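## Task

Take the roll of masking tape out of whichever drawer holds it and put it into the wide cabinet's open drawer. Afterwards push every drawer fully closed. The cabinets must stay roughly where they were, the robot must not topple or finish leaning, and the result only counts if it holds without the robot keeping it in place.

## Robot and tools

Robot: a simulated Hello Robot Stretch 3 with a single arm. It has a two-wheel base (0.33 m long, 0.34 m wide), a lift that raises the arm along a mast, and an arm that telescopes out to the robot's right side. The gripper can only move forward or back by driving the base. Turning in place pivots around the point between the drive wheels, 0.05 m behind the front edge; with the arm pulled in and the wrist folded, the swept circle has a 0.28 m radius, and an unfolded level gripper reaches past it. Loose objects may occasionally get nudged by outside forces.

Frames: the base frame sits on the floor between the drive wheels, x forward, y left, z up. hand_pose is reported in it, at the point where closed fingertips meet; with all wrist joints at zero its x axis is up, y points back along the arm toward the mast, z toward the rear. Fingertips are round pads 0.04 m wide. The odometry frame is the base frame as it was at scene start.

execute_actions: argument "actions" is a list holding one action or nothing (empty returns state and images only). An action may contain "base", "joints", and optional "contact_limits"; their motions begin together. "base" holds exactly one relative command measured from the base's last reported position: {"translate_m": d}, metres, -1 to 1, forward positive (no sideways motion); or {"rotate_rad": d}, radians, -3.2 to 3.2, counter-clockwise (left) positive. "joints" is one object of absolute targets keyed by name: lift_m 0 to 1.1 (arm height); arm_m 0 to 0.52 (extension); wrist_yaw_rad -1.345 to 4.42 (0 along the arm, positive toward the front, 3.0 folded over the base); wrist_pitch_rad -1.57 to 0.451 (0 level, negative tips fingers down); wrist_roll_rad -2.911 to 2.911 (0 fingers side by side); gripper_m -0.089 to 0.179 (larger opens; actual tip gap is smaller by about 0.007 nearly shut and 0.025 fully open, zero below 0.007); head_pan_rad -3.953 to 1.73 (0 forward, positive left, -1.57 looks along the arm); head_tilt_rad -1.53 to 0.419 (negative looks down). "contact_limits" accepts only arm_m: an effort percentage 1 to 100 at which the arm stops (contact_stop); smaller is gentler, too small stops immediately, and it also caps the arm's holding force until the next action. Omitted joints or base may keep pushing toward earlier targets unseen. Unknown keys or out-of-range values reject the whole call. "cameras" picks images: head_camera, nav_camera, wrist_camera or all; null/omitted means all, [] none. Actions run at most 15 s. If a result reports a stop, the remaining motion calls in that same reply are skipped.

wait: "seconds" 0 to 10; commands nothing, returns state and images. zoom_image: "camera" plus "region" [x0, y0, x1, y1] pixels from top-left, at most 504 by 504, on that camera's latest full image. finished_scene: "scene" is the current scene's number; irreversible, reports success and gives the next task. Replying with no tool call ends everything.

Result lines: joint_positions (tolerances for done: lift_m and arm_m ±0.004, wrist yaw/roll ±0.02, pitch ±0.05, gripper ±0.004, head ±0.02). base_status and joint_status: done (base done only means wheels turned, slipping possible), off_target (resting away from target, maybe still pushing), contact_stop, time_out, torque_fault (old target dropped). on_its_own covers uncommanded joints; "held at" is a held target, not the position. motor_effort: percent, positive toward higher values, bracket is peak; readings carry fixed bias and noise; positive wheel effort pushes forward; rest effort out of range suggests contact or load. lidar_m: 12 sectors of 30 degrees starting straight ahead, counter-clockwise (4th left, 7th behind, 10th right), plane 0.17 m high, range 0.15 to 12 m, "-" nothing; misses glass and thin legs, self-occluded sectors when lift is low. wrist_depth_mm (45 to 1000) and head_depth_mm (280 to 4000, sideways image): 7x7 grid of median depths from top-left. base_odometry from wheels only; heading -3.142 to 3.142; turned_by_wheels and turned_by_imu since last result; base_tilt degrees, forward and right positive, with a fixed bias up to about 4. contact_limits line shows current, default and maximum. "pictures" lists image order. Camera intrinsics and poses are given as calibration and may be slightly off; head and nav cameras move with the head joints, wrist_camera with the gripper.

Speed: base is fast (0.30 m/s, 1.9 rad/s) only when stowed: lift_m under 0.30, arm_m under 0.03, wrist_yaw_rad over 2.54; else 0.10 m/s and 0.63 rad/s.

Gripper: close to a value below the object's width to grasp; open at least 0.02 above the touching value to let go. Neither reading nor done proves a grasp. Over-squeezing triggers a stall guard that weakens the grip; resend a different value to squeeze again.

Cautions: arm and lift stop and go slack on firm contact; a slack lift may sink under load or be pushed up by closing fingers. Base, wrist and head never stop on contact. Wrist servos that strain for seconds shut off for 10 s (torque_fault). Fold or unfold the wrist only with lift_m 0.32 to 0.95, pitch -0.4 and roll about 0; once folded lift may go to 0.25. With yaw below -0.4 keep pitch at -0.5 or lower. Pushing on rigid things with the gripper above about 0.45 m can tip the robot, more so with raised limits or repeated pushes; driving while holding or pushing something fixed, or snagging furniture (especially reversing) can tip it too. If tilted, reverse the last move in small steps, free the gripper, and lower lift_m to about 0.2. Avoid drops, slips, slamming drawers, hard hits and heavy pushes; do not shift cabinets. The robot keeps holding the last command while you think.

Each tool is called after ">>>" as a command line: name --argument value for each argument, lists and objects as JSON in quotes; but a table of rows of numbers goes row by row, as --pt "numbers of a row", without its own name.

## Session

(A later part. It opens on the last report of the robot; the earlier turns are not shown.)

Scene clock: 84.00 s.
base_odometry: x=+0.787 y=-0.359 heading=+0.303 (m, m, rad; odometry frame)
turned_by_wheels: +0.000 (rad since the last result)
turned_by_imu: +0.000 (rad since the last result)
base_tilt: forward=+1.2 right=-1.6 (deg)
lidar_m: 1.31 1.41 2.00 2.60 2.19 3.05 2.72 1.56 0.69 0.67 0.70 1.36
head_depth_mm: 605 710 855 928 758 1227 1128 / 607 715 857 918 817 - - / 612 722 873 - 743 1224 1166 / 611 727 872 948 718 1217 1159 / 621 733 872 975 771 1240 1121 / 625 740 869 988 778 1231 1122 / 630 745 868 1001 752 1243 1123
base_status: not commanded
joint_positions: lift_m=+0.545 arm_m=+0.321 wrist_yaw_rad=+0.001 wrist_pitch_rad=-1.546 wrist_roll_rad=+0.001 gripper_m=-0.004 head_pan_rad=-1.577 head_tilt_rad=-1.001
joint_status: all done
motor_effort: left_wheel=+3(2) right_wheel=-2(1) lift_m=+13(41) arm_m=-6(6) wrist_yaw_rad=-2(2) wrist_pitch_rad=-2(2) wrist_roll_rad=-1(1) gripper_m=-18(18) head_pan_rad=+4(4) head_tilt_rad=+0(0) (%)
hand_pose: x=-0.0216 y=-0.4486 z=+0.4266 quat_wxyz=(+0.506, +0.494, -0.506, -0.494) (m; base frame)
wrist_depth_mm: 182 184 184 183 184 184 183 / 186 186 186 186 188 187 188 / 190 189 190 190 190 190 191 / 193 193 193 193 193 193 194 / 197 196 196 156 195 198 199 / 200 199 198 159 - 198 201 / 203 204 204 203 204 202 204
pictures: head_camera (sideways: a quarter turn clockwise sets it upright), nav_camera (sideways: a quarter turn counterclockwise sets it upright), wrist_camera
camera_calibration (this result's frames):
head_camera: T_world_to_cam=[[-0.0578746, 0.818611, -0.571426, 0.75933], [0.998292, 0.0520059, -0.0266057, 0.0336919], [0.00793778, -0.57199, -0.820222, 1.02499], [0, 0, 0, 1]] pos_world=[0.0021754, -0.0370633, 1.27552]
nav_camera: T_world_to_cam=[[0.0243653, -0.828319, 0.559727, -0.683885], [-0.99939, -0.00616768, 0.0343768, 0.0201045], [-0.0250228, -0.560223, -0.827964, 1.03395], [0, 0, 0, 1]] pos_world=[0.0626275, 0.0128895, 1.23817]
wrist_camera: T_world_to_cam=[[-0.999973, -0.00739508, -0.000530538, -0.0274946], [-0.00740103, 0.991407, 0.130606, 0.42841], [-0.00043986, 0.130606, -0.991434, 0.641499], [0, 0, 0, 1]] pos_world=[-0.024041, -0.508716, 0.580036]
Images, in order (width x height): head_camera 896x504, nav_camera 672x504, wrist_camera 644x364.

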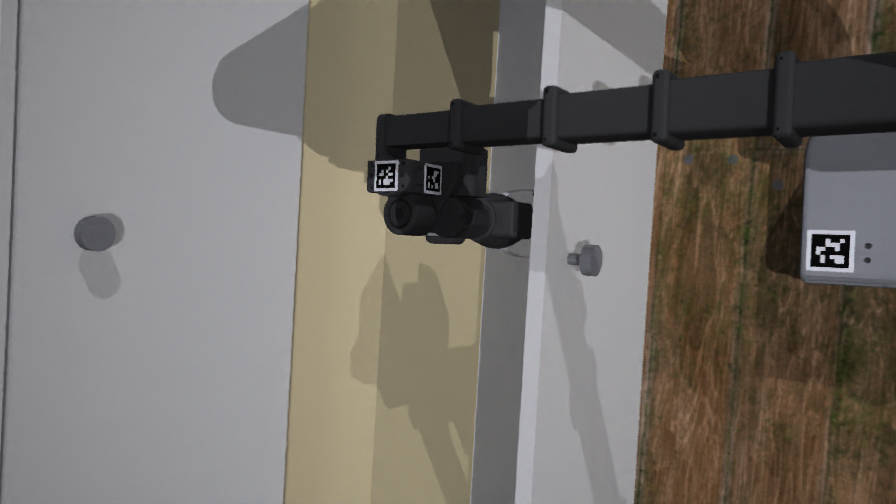

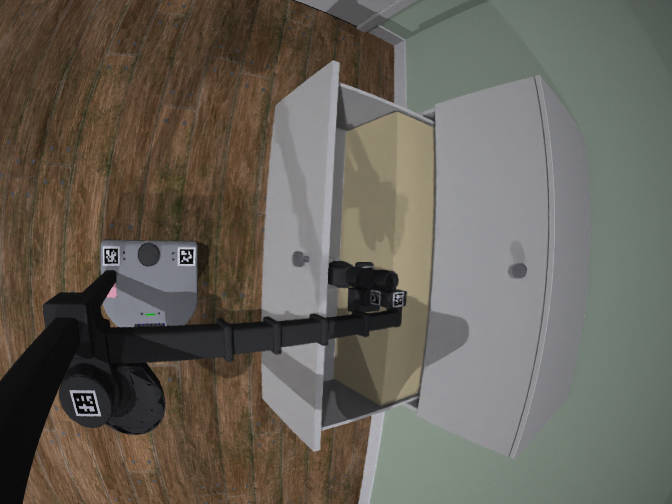

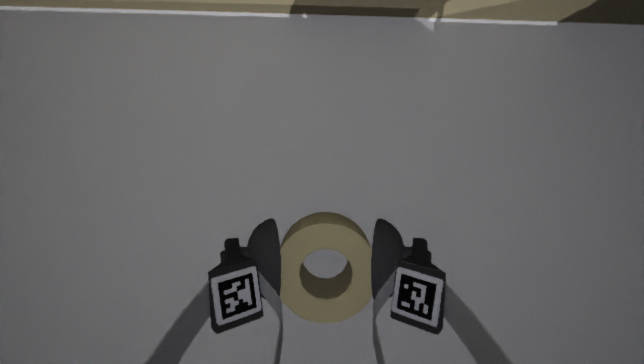

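>>> execute_actions --actions '[{"joints": {"lift_m": 0.532, "gripper_m": 0.105}}]' --cameras '["wrist_camera", "head_camera"]'

Scene clock: 85.90 s.
base_odometry: x=+0.787 y=-0.359 heading=+0.303 (m, m, rad; odometry frame)
turned_by_wheels: +0.000 (rad since the last result)
turned_by_imu: +0.000 (rad since the last result)
base_tilt: forward=+1.1 right=-1.6 (deg)
lidar_m: 1.31 1.41 1.99 2.60 2.19 3.05 2.72 1.55 0.69 0.67 0.70 1.36
head_depth_mm: 604 709 857 927 758 1226 1131 / 608 715 854 918 768 - - / 611 721 876 - 742 1220 1162 / 613 726 874 930 716 1222 1160 / 621 732 871 976 770 1241 1122 / 624 737 869 987 778 1240 1122 / 629 744 871 1002 751 1236 1119
base_status: not commanded
joint_positions: lift_m=+0.533 arm_m=+0.321 wrist_yaw_rad=+0.001 wrist_pitch_rad=-1.546 wrist_roll_rad=+0.001 gripper_m=+0.105 head_pan_rad=-1.577 head_tilt_rad=-1.001
joint_status: all done
motor_effort: left_wheel=+4(3) right_wheel=-1(2) lift_m=+13(12) arm_m=-6(6) wrist_yaw_rad=-2(2) wrist_pitch_rad=-2(2) wrist_roll_rad=-1(1) gripper_m=+1(81) head_pan_rad=+3(4) head_tilt_rad=+0(0) (%)
hand_pose: x=-0.0216 y=-0.4486 z=+0.4146 quat_wxyz=(+0.506, +0.494, -0.506, -0.494) (m; base frame)
wrist_depth_mm: 171 171 171 172 172 172 172 / 175 175 175 175 175 175 174 / 178 178 178 178 177 178 177 / 181 181 181 180 181 181 182 / 184 185 184 164 184 185 184 / 186 187 188 163 187 189 188 / 190 191 192 192 191 193 192
pictures: head_camera (sideways: a quarter turn clockwise sets it upright), wrist_camera
camera_calibration (this result's frames):
head_camera: T_world_to_cam=[[-0.0578745, 0.818611, -0.571426, 0.75933], [0.998292, 0.0520057, -0.0266057, 0.0336919], [0.00793771, -0.57199, -0.820222, 1.02499], [0, 0, 0, 1]] pos_world=[0.0021754, -0.0370633, 1.27552]
wrist_camera: T_world_to_cam=[[-0.999973, -0.00739528, -0.000531021, -0.0275007], [-0.00740126, 0.991398, 0.130676, 0.429926], [-0.000439933, 0.130676, -0.991425, 0.62962], [0, 0, 0, 1]] pos_world=[-0.024041, -0.508707, 0.568026]
Images, in order (width x height): head_camera 896x504, wrist_camera 644x364.

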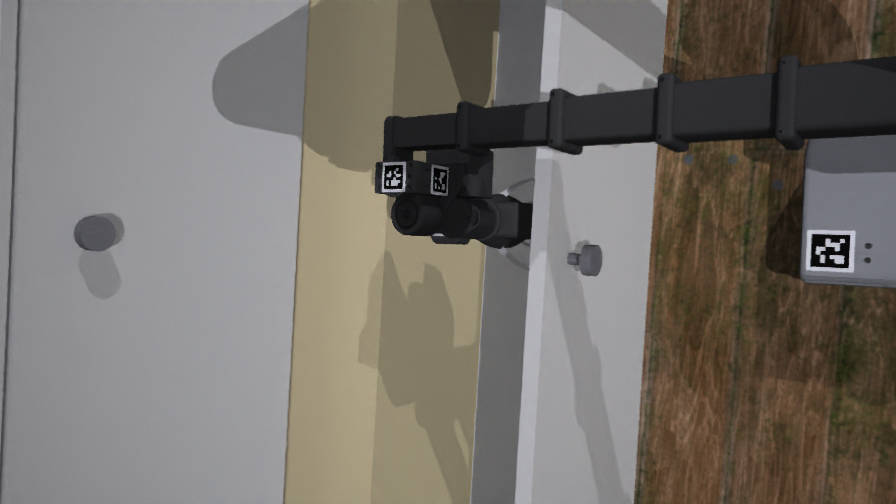

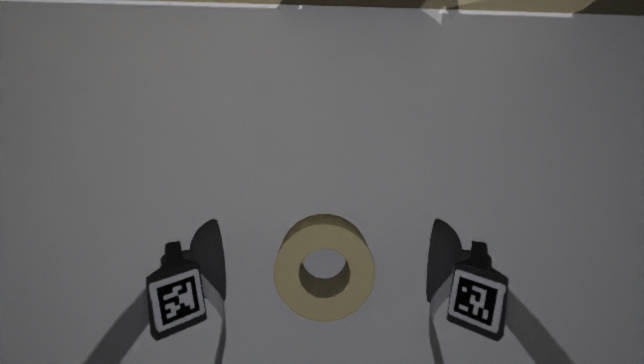

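>>> execute_actions --actions '[{"joints": {"lift_m": 0.84}}]' --cameras '["wrist_camera", "head_camera"]'

Scene clock: 91.50 s.
base_odometry: x=+0.787 y=-0.359 heading=+0.303 (m, m, rad; odometry frame)
turned_by_wheels: +0.000 (rad since the last result)
turned_by_imu: +0.000 (rad since the last result)
base_tilt: forward=+1.2 right=-1.6 (deg)
lidar_m: 1.31 1.41 2.00 2.60 2.19 3.04 2.72 1.56 0.69 0.67 0.70 1.35
head_depth_mm: 593 - - - 758 1216 1129 / 585 - 854 940 732 1227 1154 / 599 - 856 956 742 1222 1162 / 611 724 863 966 751 1217 1163 / 622 732 869 977 770 1239 1119 / 625 738 870 990 779 1235 1118 / 630 745 868 1003 753 1235 1118
base_status: not commanded
joint_positions: lift_m=+0.839 arm_m=+0.321 wrist_yaw_rad=+0.001 wrist_pitch_rad=-1.546 wrist_roll_rad=+0.001 gripper_m=+0.105 head_pan_rad=-1.577 head_tilt_rad=-1.001
joint_status: all done
motor_effort: left_wheel=+2(3) right_wheel=-1(1) lift_m=+46(50) arm_m=-6(6) wrist_yaw_rad=-2(2) wrist_pitch_rad=-2(2) wrist_roll_rad=-1(1) gripper_m=+0(0) head_pan_rad=+4(4) head_tilt_rad=+0(0) (%)
hand_pose: x=-0.0216 y=-0.4486 z=+0.7213 quat_wxyz=(+0.506, +0.494, -0.506, -0.494) (m; base frame)
wrist_depth_mm: 228 229 232 229 231 230 232 / 398 379 368 356 340 332 317 / 472 488 467 481 482 473 449 / 487 483 480 488 487 482 440 / 488 490 493 491 498 500 447 / 354 359 368 373 370 414 391 / 262 252 267 270 276 263 281
pictures: head_camera (sideways: a quarter turn clockwise sets it upright), wrist_camera
camera_calibration (this result's frames):
head_camera: T_world_to_cam=[[-0.0578747, 0.818611, -0.571426, 0.75933], [0.998292, 0.052006, -0.0266057, 0.0336919], [0.00793785, -0.57199, -0.820222, 1.02499], [0, 0, 0, 1]] pos_world=[0.00217541, -0.0370633, 1.27552]
wrist_camera: T_world_to_cam=[[-0.999973, -0.00739543, -0.000531236, -0.0273377], [-0.00740142, 0.991393, 0.130708, 0.389822], [-0.000439979, 0.130709, -0.991421, 0.933634], [0, 0, 0, 1]] pos_world=[-0.024041, -0.508703, 0.874657]
Images, in order (width x height): head_camera 896x504, wrist_camera 644x364.

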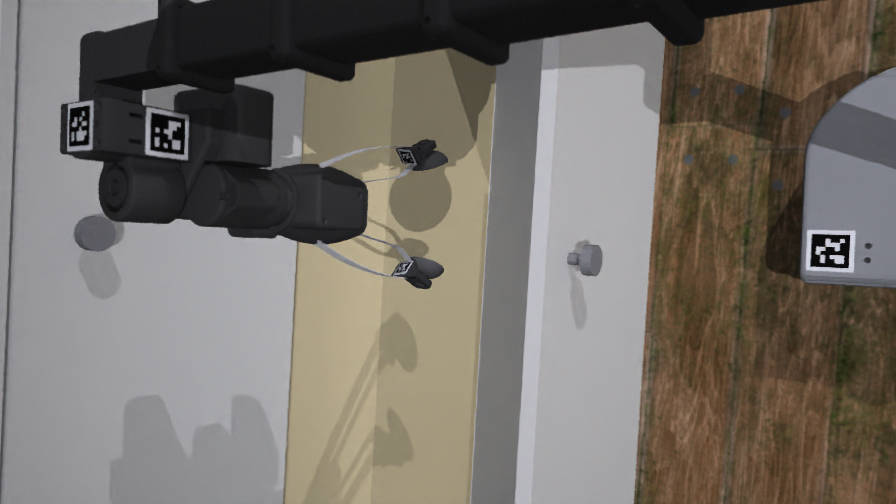

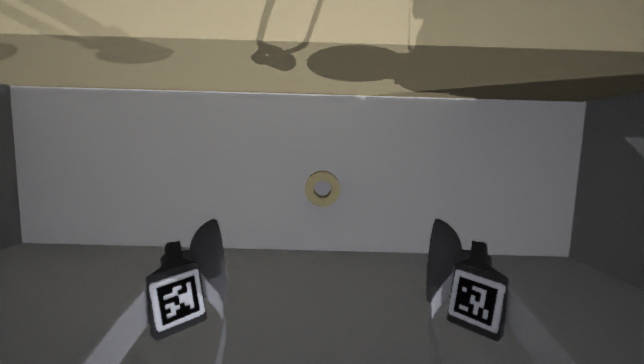

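>>> execute_actions --actions '[{"base": {"translate_m": -0.09}, "joints": {"arm_m": 0.07, "wrist_pitch_rad": -0.4, "wrist_yaw_rad": 3.0, "gripper_m": 0.01, "lift_m": 0.74}}]' --cameras '["nav_camera", "head_camera"]'

Scene clock: 94.83 s.
base_odometry: x=+0.701 y=-0.385 heading=+0.303 (m, m, rad; odometry frame)
turned_by_wheels: +0.000 (rad since the last result)
turned_by_imu: +0.000 (rad since the last result)
base_tilt: forward=+1.1 right=-1.6 (deg)
lidar_m: 1.40 1.50 2.12 2.35 2.14 2.98 2.63 1.55 0.69 0.67 0.70 1.45
head_depth_mm: 602 708 857 913 - - - / 606 713 857 904 795 1227 1155 / 612 719 872 930 - 1219 - / 615 725 872 954 - - - / 616 729 871 970 806 1233 1119 / 623 737 869 984 778 1238 1124 / 626 742 868 999 746 1238 1119
base_status: done
joint_positions: lift_m=+0.741 arm_m=+0.070 wrist_yaw_rad=+2.998 wrist_pitch_rad=-0.419 wrist_roll_rad=+0.001 gripper_m=+0.010 head_pan_rad=-1.577 head_tilt_rad=-1.001
joint_status: all done
motor_effort: left_wheel=+3(1) right_wheel=-1(6) lift_m=+13(40) arm_m=-6(5) wrist_yaw_rad=+2(2) wrist_pitch_rad=+11(12) wrist_roll_rad=-1(1) gripper_m=+0(80) head_pan_rad=+3(3) head_tilt_rad=+0(0) (%)
hand_pose: x=+0.0109 y=+0.0066 z=+0.7531 quat_wxyz=(+0.197, +0.701, +0.097, +0.679) (m; base frame)
wrist_depth_mm: - - - - - - - / - - - - - - - / - - - - - - - / - - - - - - - / - - - - - - - / - - - - - - - / 894 893 904 904 887 938 951
pictures: head_camera (sideways: a quarter turn clockwise sets it upright), nav_camera (sideways: a quarter turn counterclockwise sets it upright)
camera_calibration (this result's frames):
head_camera: T_world_to_cam=[[-0.0580082, 0.818601, -0.571426, 0.759332], [0.998284, 0.0521688, -0.0266057, 0.033692], [0.00803113, -0.571989, -0.820222, 1.02499], [0, 0, 0, 1]] pos_world=[0.00218145, -0.037064, 1.27552]
nav_camera: T_world_to_cam=[[0.0245005, -0.828315, 0.559727, -0.683886], [-0.999389, -0.00633076, 0.0343768, 0.0201045], [-0.0249314, -0.560227, -0.827964, 1.03395], [0, 0, 0, 1]] pos_world=[0.0626254, 0.0128986, 1.23817]
Images, in order (width x height): head_camera 896x504, nav_camera 672x504.

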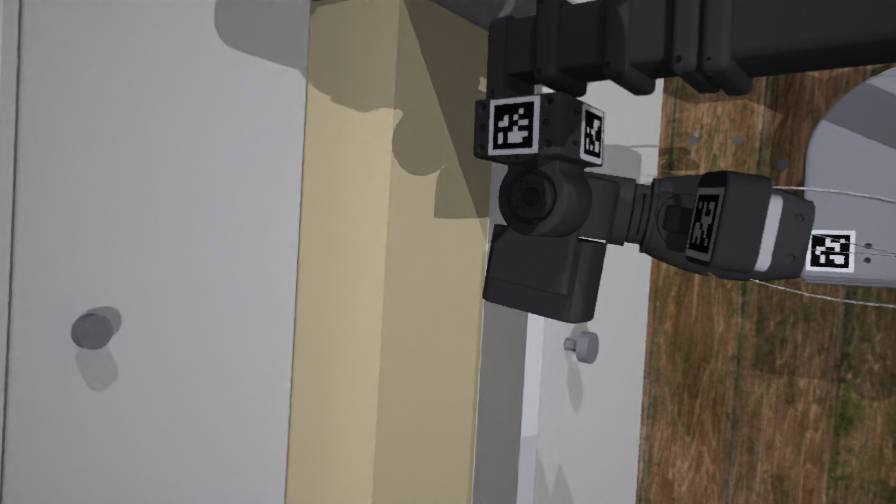

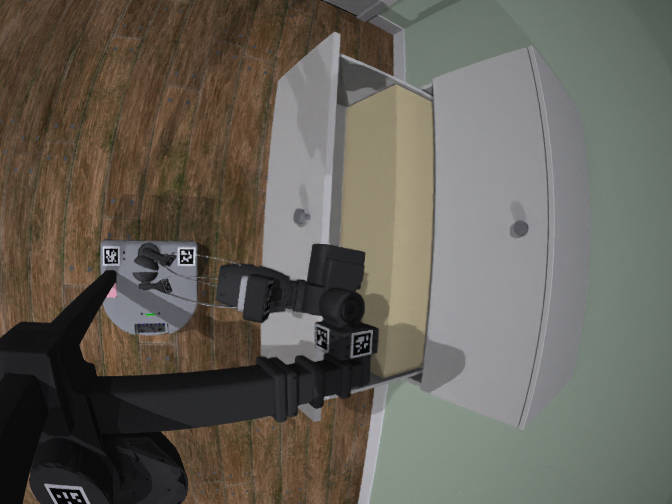

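>>> execute_actions --actions '[{"joints": {"lift_m": 0.385, "arm_m": 0.09}}]' --cameras '["head_camera"]'

Scene clock: 99.20 s.
base_odometry: x=+0.701 y=-0.385 heading=+0.303 (m, m, rad; odometry frame)
turned_by_wheels: +0.000 (rad since the last result)
turned_by_imu: +0.000 (rad since the last result)
base_tilt: forward=+1.1 right=-1.5 (deg)
lidar_m: 1.40 1.51 2.13 2.36 2.14 2.98 2.63 1.55 0.69 0.67 0.70 1.44
head_depth_mm: 603 707 857 921 752 1227 1126 / 606 714 855 935 764 1223 1152 / 610 717 872 950 736 1210 - / 614 723 872 958 749 1203 - / 617 730 869 973 760 1242 1124 / 623 735 872 984 779 1239 1122 / 627 742 867 997 746 1235 1119
base_status: not commanded
joint_positions: lift_m=+0.386 arm_m=+0.090 wrist_yaw_rad=+2.998 wrist_pitch_rad=-0.418 wrist_roll_rad=+0.001 gripper_m=+0.010 head_pan_rad=-1.577 head_tilt_rad=-1.001
joint_status: all done
motor_effort: left_wheel=+3(4) right_wheel=-1(1) lift_m=+12(13) arm_m=+6(7) wrist_yaw_rad=+1(1) wrist_pitch_rad=+11(11) wrist_roll_rad=-1(0) gripper_m=+0(0) head_pan_rad=+4(3) head_tilt_rad=-1(0) (%)
hand_pose: x=+0.0108 y=-0.0125 z=+0.3983 quat_wxyz=(+0.196, +0.701, +0.097, +0.679) (m; base frame)
wrist_depth_mm: - - - - - - - / - - - - - - - / - - - - - - - / 937 952 942 965 941 963 955 / 757 762 762 788 790 757 779 / 637 630 648 - 635 640 630 / 548 573 - - 554 548 543
pictures: head_camera (sideways: a quarter turn clockwise sets it upright)
camera_calibration (this result's frames):
head_camera: T_world_to_cam=[[-0.0580084, 0.818601, -0.571426, 0.759332], [0.998284, 0.0521691, -0.0266057, 0.033692], [0.00803133, -0.571989, -0.820222, 1.02499], [0, 0, 0, 1]] pos_world=[0.00218147, -0.037064, 1.27552]
Images, in order (width x height): head_camera 896x504.

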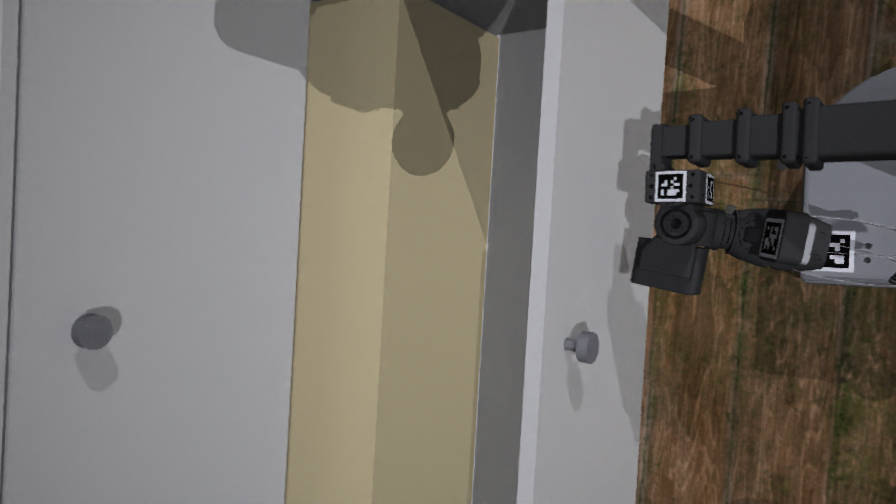

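>>> execute_actions --actions '[{"joints": {"arm_m": 0.5}, "contact_limits": {"arm_m": 24}}]' --cameras '["head_camera", "nav_camera"]'

Scene clock: 102.27 s.
base_odometry: x=+0.701 y=-0.385 heading=+0.303 (m, m, rad; odometry frame)
turned_by_wheels: +0.000 (rad since the last result)
turned_by_imu: -0.005 (rad since the last result)
base_tilt: forward=+1.1 right=-1.6 (deg)
lidar_m: 1.40 1.50 2.12 2.39 2.15 2.97 2.63 1.56 0.69 0.67 0.70 1.45
head_depth_mm: 602 708 861 944 744 1245 1124 / 605 711 859 987 750 1245 1143 / 609 718 863 996 729 1236 - / 613 721 875 1011 740 1241 - / 614 728 877 1018 791 1238 1123 / 621 734 888 992 802 1240 1120 / 626 739 890 1007 817 1235 1124
base_status: not commanded
joint_positions: lift_m=+0.386 arm_m=+0.130 wrist_yaw_rad=+3.002 wrist_pitch_rad=-0.418 wrist_roll_rad=+0.001 gripper_m=+0.010 head_pan_rad=-1.576 head_tilt_rad=-0.998
joint_status: arm_m contact_stop (moved +0.040 of +0.410)
on_its_own: arm_m is slack since a contact_stop, until your next command for it (your +0.500 is given up)
motor_effort: left_wheel=+1(7) right_wheel=+0(6) lift_m=+17(18) arm_m=+0(26) wrist_yaw_rad=-3(53) wrist_pitch_rad=+11(11) wrist_roll_rad=-1(1) gripper_m=+0(0) head_pan_rad=+3(4) head_tilt_rad=-2(1) (%)
contact_limits: arm_m 24 (drawing in: default 30, maximum 50; extending or still: default 42, maximum 68)
hand_pose: x=+0.0100 y=-0.0526 z=+0.3981 quat_wxyz=(+0.195, +0.700, +0.098, +0.679) (m; base frame)
wrist_depth_mm: - - - - - - - / - - - - - - - / - - - - - - - / 955 922 927 917 981 945 976 / 744 763 761 800 776 754 772 / 629 640 - - 627 627 628 / 553 - - - 547 547 544
pictures: head_camera (sideways: a quarter turn clockwise sets it upright), nav_camera (sideways: a quarter turn counterclockwise sets it upright)
camera_calibration (this result's frames):
head_camera: T_world_to_cam=[[-0.0584403, 0.817103, -0.573522, 0.762065], [0.998256, 0.0526177, -0.0267546, 0.0338861], [0.00831611, -0.574086, -0.818753, 1.02308], [0, 0, 0, 1]] pos_world=[0.00220029, -0.0371335, 1.27562]
nav_camera: T_world_to_cam=[[0.0249375, -0.826864, 0.561848, -0.686653], [-0.999385, -0.00676047, 0.0344082, 0.0200635], [-0.0246526, -0.562361, -0.826524, 1.03207], [0, 0, 0, 1]] pos_world=[0.0626179, 0.0127645, 1.23814]
Images, in order (width x height): head_camera 896x504, nav_camera 672x504.

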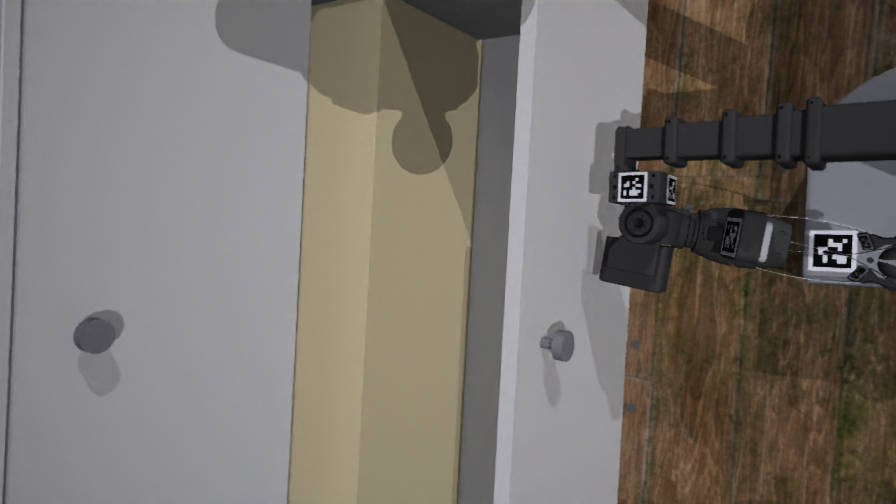

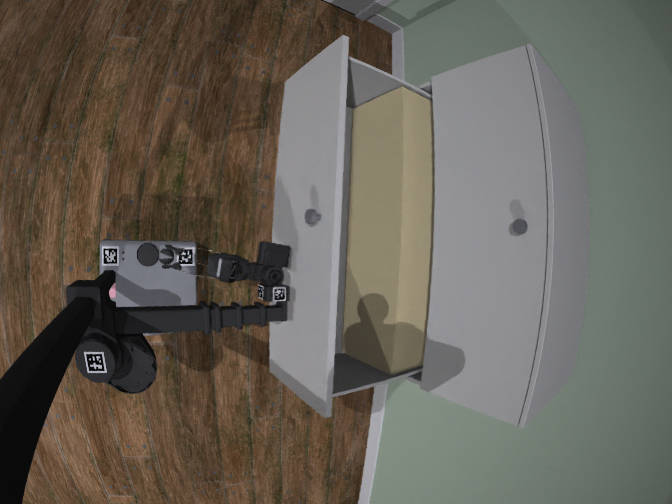

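>>> execute_actions --actions '[{"joints": {"arm_m": 0.5}, "contact_limits": {"arm_m": 28}}]' --cameras '["head_camera", "nav_camera"]'

Scene clock: 106.70 s.
base_odometry: x=+0.701 y=-0.385 heading=+0.303 (m, m, rad; odometry frame)
turned_by_wheels: +0.001 (rad since the last result)
turned_by_imu: -0.008 (rad since the last result)
base_tilt: forward=+1.2 right=-1.6 (deg)
lidar_m: 1.40 1.50 2.11 2.43 2.14 2.97 2.63 1.57 0.69 0.67 0.70 1.45
head_depth_mm: 604 708 862 1139 1395 1247 1122 / 606 713 868 1103 1377 1243 1149 / 609 718 869 1161 1367 1242 - / 612 722 881 1151 1365 1243 1158 / 614 725 885 1137 1364 1239 1120 / 620 732 894 1150 1375 1238 1120 / 623 735 902 1162 1381 1233 1123
base_status: not commanded
joint_positions: lift_m=+0.385 arm_m=+0.469 wrist_yaw_rad=+3.021 wrist_pitch_rad=-0.419 wrist_roll_rad=+0.001 gripper_m=+0.010 head_pan_rad=-1.576 head_tilt_rad=-0.997
joint_status: arm_m contact_stop (moved +0.339 of +0.370)
on_its_own: arm_m is slack since a contact_stop, until your next command for it (your +0.500 is given up); wrist_yaw_rad is at rest, and its effort (-27) is outside its rest range (-12 to +12)
motor_effort: left_wheel=+13(16) right_wheel=-13(18) lift_m=+18(18) arm_m=+0(31) wrist_yaw_rad=-27(78) wrist_pitch_rad=+11(12) wrist_roll_rad=-1(1) gripper_m=+0(0) head_pan_rad=+3(3) head_tilt_rad=-1(1) (%)
contact_limits: arm_m 28 (drawing in: default 30, maximum 50; extending or still: default 42, maximum 68)
hand_pose: x=+0.0058 y=-0.3912 z=+0.3980 quat_wxyz=(+0.189, +0.699, +0.105, +0.681) (m; base frame)
wrist_depth_mm: - - - - - - - / - - - - - - - / - - - - - - - / 923 925 - 949 929 951 998 / 759 765 - - 770 772 762 / 615 636 - - 615 633 639 / 538 542 524 521 548 549 548
pictures: head_camera (sideways: a quarter turn clockwise sets it upright), nav_camera (sideways: a quarter turn counterclockwise sets it upright)
camera_calibration (this result's frames):
head_camera: T_world_to_cam=[[-0.0585066, 0.816707, -0.57408, 0.762791], [0.998252, 0.0526778, -0.0267942, 0.0339377], [0.00835822, -0.574644, -0.818361, 1.02257], [0, 0, 0, 1]] pos_world=[0.00220311, -0.0371517, 1.27564]
nav_camera: T_world_to_cam=[[0.0250045, -0.826479, 0.562413, -0.687388], [-0.999384, -0.00681549, 0.0344165, 0.0200527], [-0.0246114, -0.562927, -0.82614, 1.03157], [0, 0, 0, 1]] pos_world=[0.0626166, 0.0127254, 1.23813]
Images, in order (width x height): head_camera 896x504, nav_camera 672x504.

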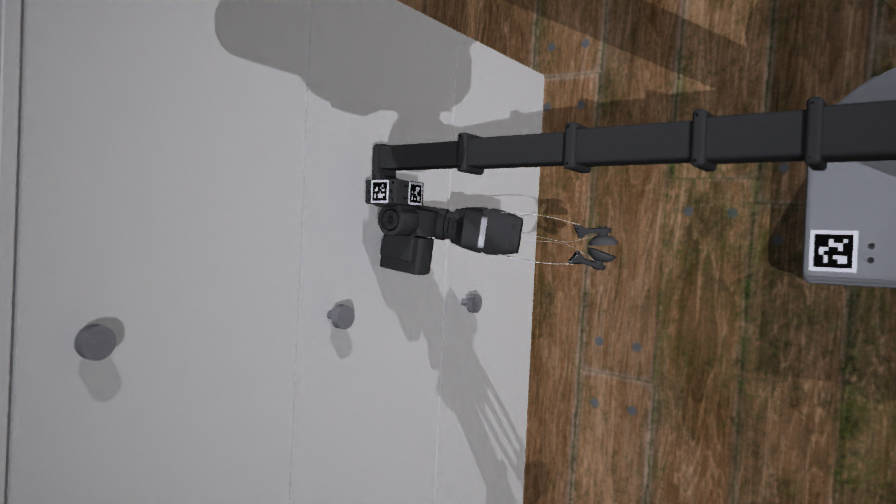

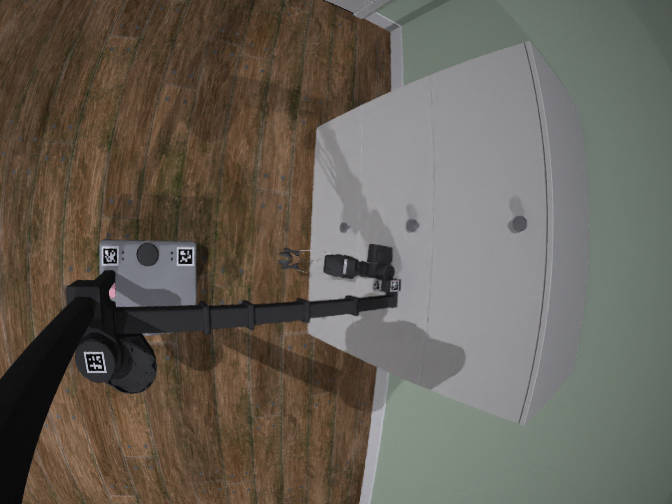

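>>> execute_actions --actions '[{"joints": {"arm_m": 0.44, "wrist_yaw_rad": 3.0, "head_pan_rad": -1.9, "head_tilt_rad": -0.85}}]' --cameras '["head_camera", "nav_camera"]'

>>> zoom_image --camera "head_camera" --region '[200, 0, 700, 300]'

Scene clock: 108.10 s.
base_odometry: x=+0.701 y=-0.385 heading=+0.303 (m, m, rad; odometry frame)
turned_by_wheels: -0.001 (rad since the last result)
turned_by_imu: -0.001 (rad since the last result)
base_tilt: forward=+1.1 right=-1.6 (deg)
lidar_m: 1.40 1.50 2.11 2.44 2.14 2.98 2.62 1.58 0.69 0.67 0.70 1.45
head_depth_mm: 1132 1319 1578 1763 1517 1321 1163 / 1077 1234 1520 1746 1513 1308 1161 / 755 709 837 1045 1413 1305 1178 / 748 687 805 977 1219 1305 1138 / 746 666 777 916 1217 1308 1153 / 741 648 751 892 1152 1297 1149 / 734 629 728 855 1059 1268 1148
base_status: not commanded
joint_positions: lift_m=+0.385 arm_m=+0.440 wrist_yaw_rad=+3.002 wrist_pitch_rad=-0.419 wrist_roll_rad=+0.001 gripper_m=+0.010 head_pan_rad=-1.893 head_tilt_rad=-0.853
joint_status: all done
motor_effort: left_wheel=+3(14) right_wheel=-1(14) lift_m=+18(18) arm_m=-6(8) wrist_yaw_rad=-4(25) wrist_pitch_rad=+11(11) wrist_roll_rad=-1(0) gripper_m=+0(0) head_pan_rad=-3(25) head_tilt_rad=+1(11) (%)
hand_pose: x=+0.0099 y=-0.3633 z=+0.3980 quat_wxyz=(+0.195, +0.700, +0.099, +0.679) (m; base frame)
wrist_depth_mm: - - - - - - - / - - - - - - - / - - - - - - - / 934 920 - 952 949 968 970 / 742 762 - 796 763 750 774 / 635 624 - - 631 639 637 / 548 531 - 521 551 546 548
pictures: head_camera (sideways: a quarter turn clockwise sets it upright), nav_camera (sideways: a quarter turn counterclockwise sets it upright)
camera_calibration (this result's frames):
head_camera: T_world_to_cam=[[0.16989, 0.707926, -0.68555, 0.906638], [0.963615, -0.265012, -0.0348626, 0.0446589], [-0.206359, -0.654683, -0.727191, 0.905331], [0, 0, 0, 1]] pos_world=[-0.0102399, -0.0372932, 1.28145]
nav_camera: T_world_to_cam=[[-0.205268, -0.708274, 0.675436, -0.833243], [-0.950214, 0.309534, 0.035809, 0.0179333], [-0.234433, -0.634458, -0.736549, 0.916362], [0, 0, 0, 1]] pos_world=[0.060828, -0.0143222, 1.23711]
Images, in order (width x height): head_camera 896x504, nav_camera 672x504.

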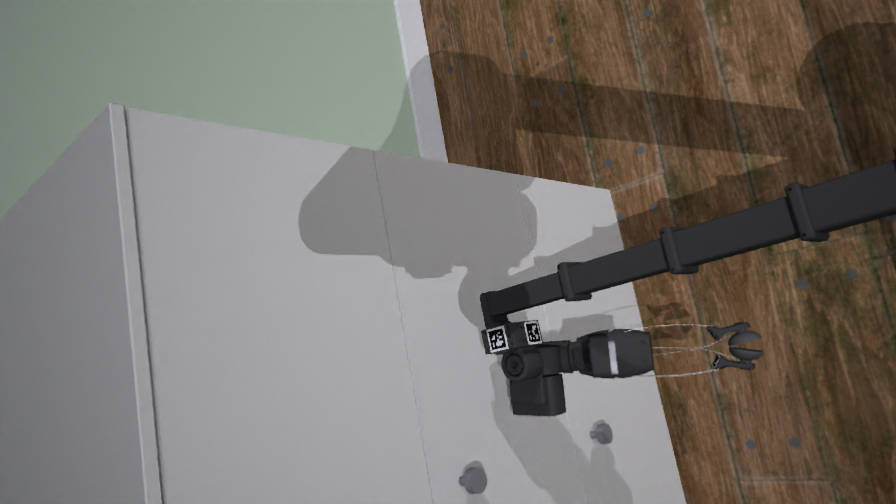

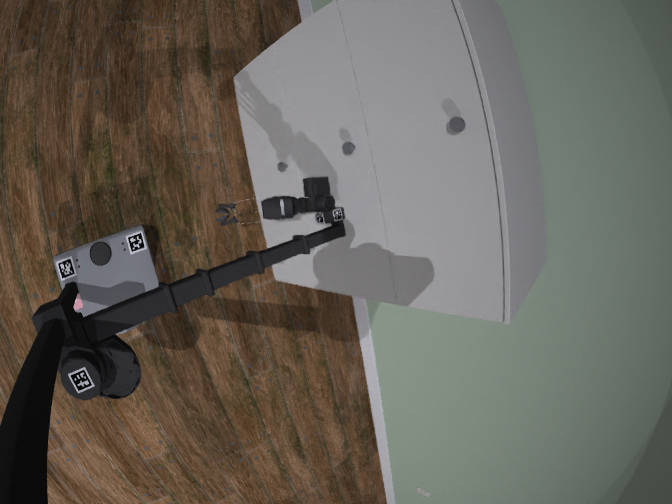

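Region (200, 0, 700, 300) of head_camera's 896x504 image, scaled by 1.008, with more detail than that image has; it fills the top 302 rows of this view, and the rest is white.

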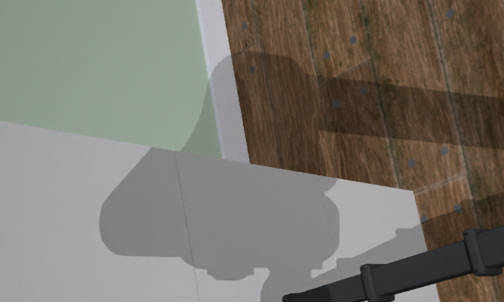

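>>> zoom_image --camera "head_camera" --region '[330, 120, 450, 220]'

>>> zoom_image --camera "head_camera" --region '[470, 140, 590, 240]'

>>> zoom_image --camera "head_camera" --region '[340, 380, 520, 504]'

Region (330, 120, 450, 220) of head_camera's 896x504 image, scaled by 4.200, with more detail than that image has.

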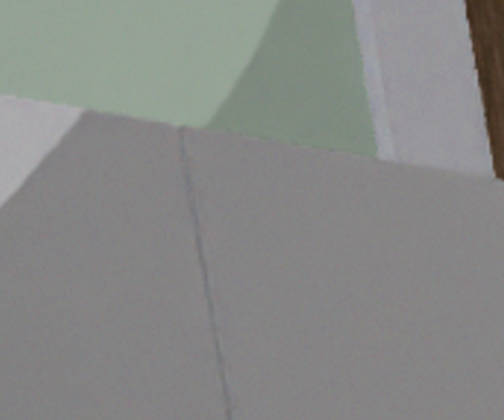

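Region (470, 140, 590, 240) of head_camera's 896x504 image, scaled by 4.200, with more detail than that image has.

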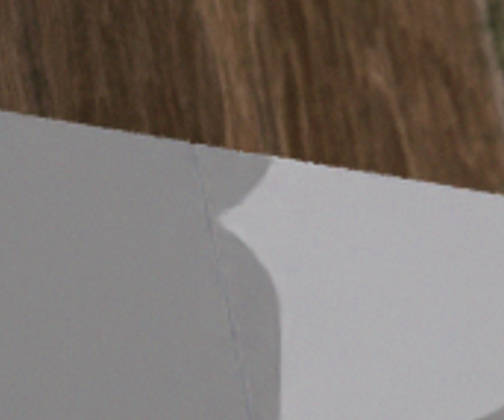

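Region (340, 380, 520, 504) of head_camera's 896x504 image, scaled by 2.800, with more detail than that image has; it fills the top 347 rows of this view, and the rest is white.

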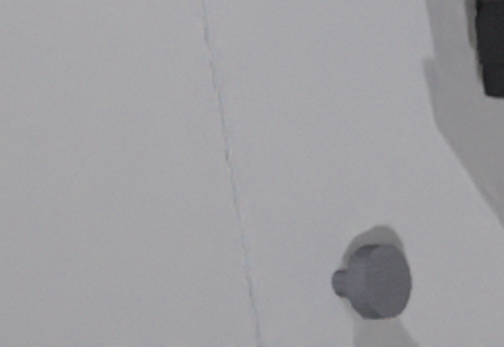

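>>> execute_actions --actions '[{"joints": {"head_pan_rad": -2.85, "head_tilt_rad": -0.4}}]' --cameras '["head_camera", "nav_camera"]'

Scene clock: 109.80 s.
base_odometry: x=+0.701 y=-0.385 heading=+0.303 (m, m, rad; odometry frame)
turned_by_wheels: +0.000 (rad since the last result)
turned_by_imu: +0.000 (rad since the last result)
base_tilt: forward=+1.1 right=-1.6 (deg)
lidar_m: 1.40 1.50 2.10 2.43 2.14 2.97 2.63 1.57 0.69 0.67 0.70 1.45
head_depth_mm: 2863 3044 3130 2754 2478 1855 1486 / 2940 3126 3275 2854 2470 1855 1473 / 3073 3255 3483 3577 2453 1838 1473 / 2833 3072 3365 3375 2432 1825 1462 / 2238 2420 2569 2785 2415 1820 1457 / 1875 1992 2100 2225 2264 1810 1447 / 1622 1683 1773 1864 1980 1800 1449
base_status: not commanded
joint_positions: lift_m=+0.385 arm_m=+0.440 wrist_yaw_rad=+3.002 wrist_pitch_rad=-0.419 wrist_roll_rad=+0.001 gripper_m=+0.010 head_pan_rad=-2.843 head_tilt_rad=-0.409
joint_status: all done
motor_effort: left_wheel=+3(3) right_wheel=-2(1) lift_m=+18(18) arm_m=-6(6) wrist_yaw_rad=-4(4) wrist_pitch_rad=+11(11) wrist_roll_rad=+0(0) gripper_m=+0(1) head_pan_rad=-3(42) head_tilt_rad=+3(20) (%)
hand_pose: x=+0.0099 y=-0.3633 z=+0.3980 quat_wxyz=(+0.195, +0.700, +0.099, +0.679) (m; base frame)
wrist_depth_mm: - - - - - - - / - - - - - - - / - - - - - - - / 941 948 - 949 968 970 930 / 766 737 - 782 763 752 764 / 622 624 - - 628 637 639 / 546 536 - 539 556 547 543
pictures: head_camera (sideways: a quarter turn clockwise sets it upright), nav_camera (sideways: a quarter turn counterclockwise sets it upright)
camera_calibration (this result's frames):
head_camera: T_world_to_cam=[[0.325822, 0.166168, -0.930714, 1.22534], [0.325707, -0.943899, -0.0544989, 0.0741407], [-0.887555, -0.285383, -0.361665, 0.433931], [0, 0, 0, 1]] pos_world=[-0.038252, -0.0097936, 1.30142]
nav_camera: T_world_to_cam=[[-0.34977, -0.138545, 0.926535, -1.15974], [-0.28562, 0.95769, 0.035381, 0.0144156], [-0.892235, -0.252261, -0.374542, 0.449408], [0, 0, 0, 1]] pos_world=[-0.000545696, -0.0611126, 1.24235]
Images, in order (width x height): head_camera 896x504, nav_camera 672x504.

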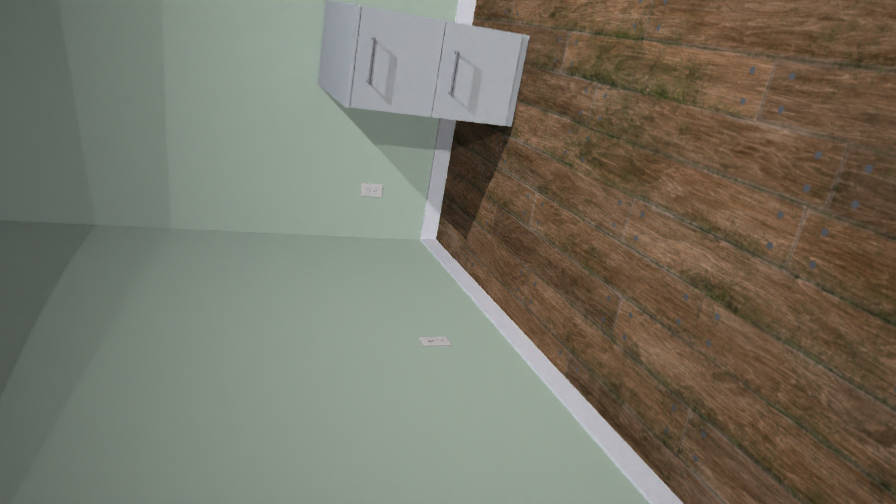

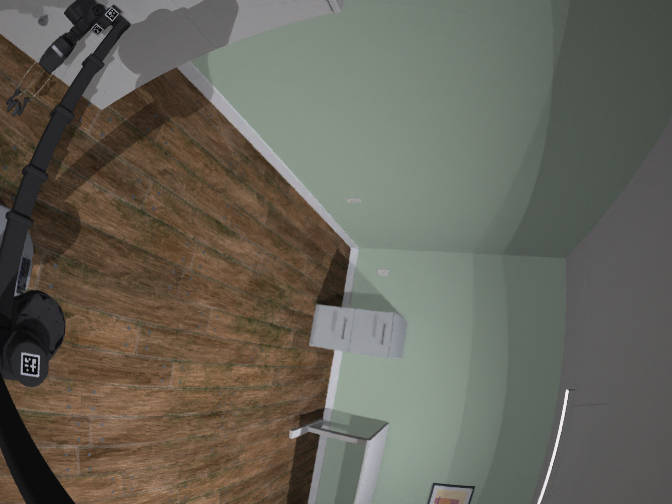

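>>> zoom_image --camera "head_camera" --region '[310, 0, 540, 140]'

Region (310, 0, 540, 140) of head_camera's 896x504 image, scaled by 2.191, with more detail than that image has; it fills the top 307 rows of this view, and the rest is white.

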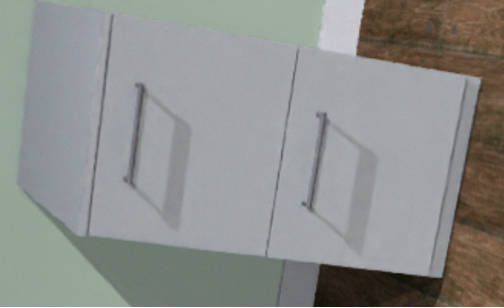

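>>> finished_scene --scene 2

The scene is finished: the task was done.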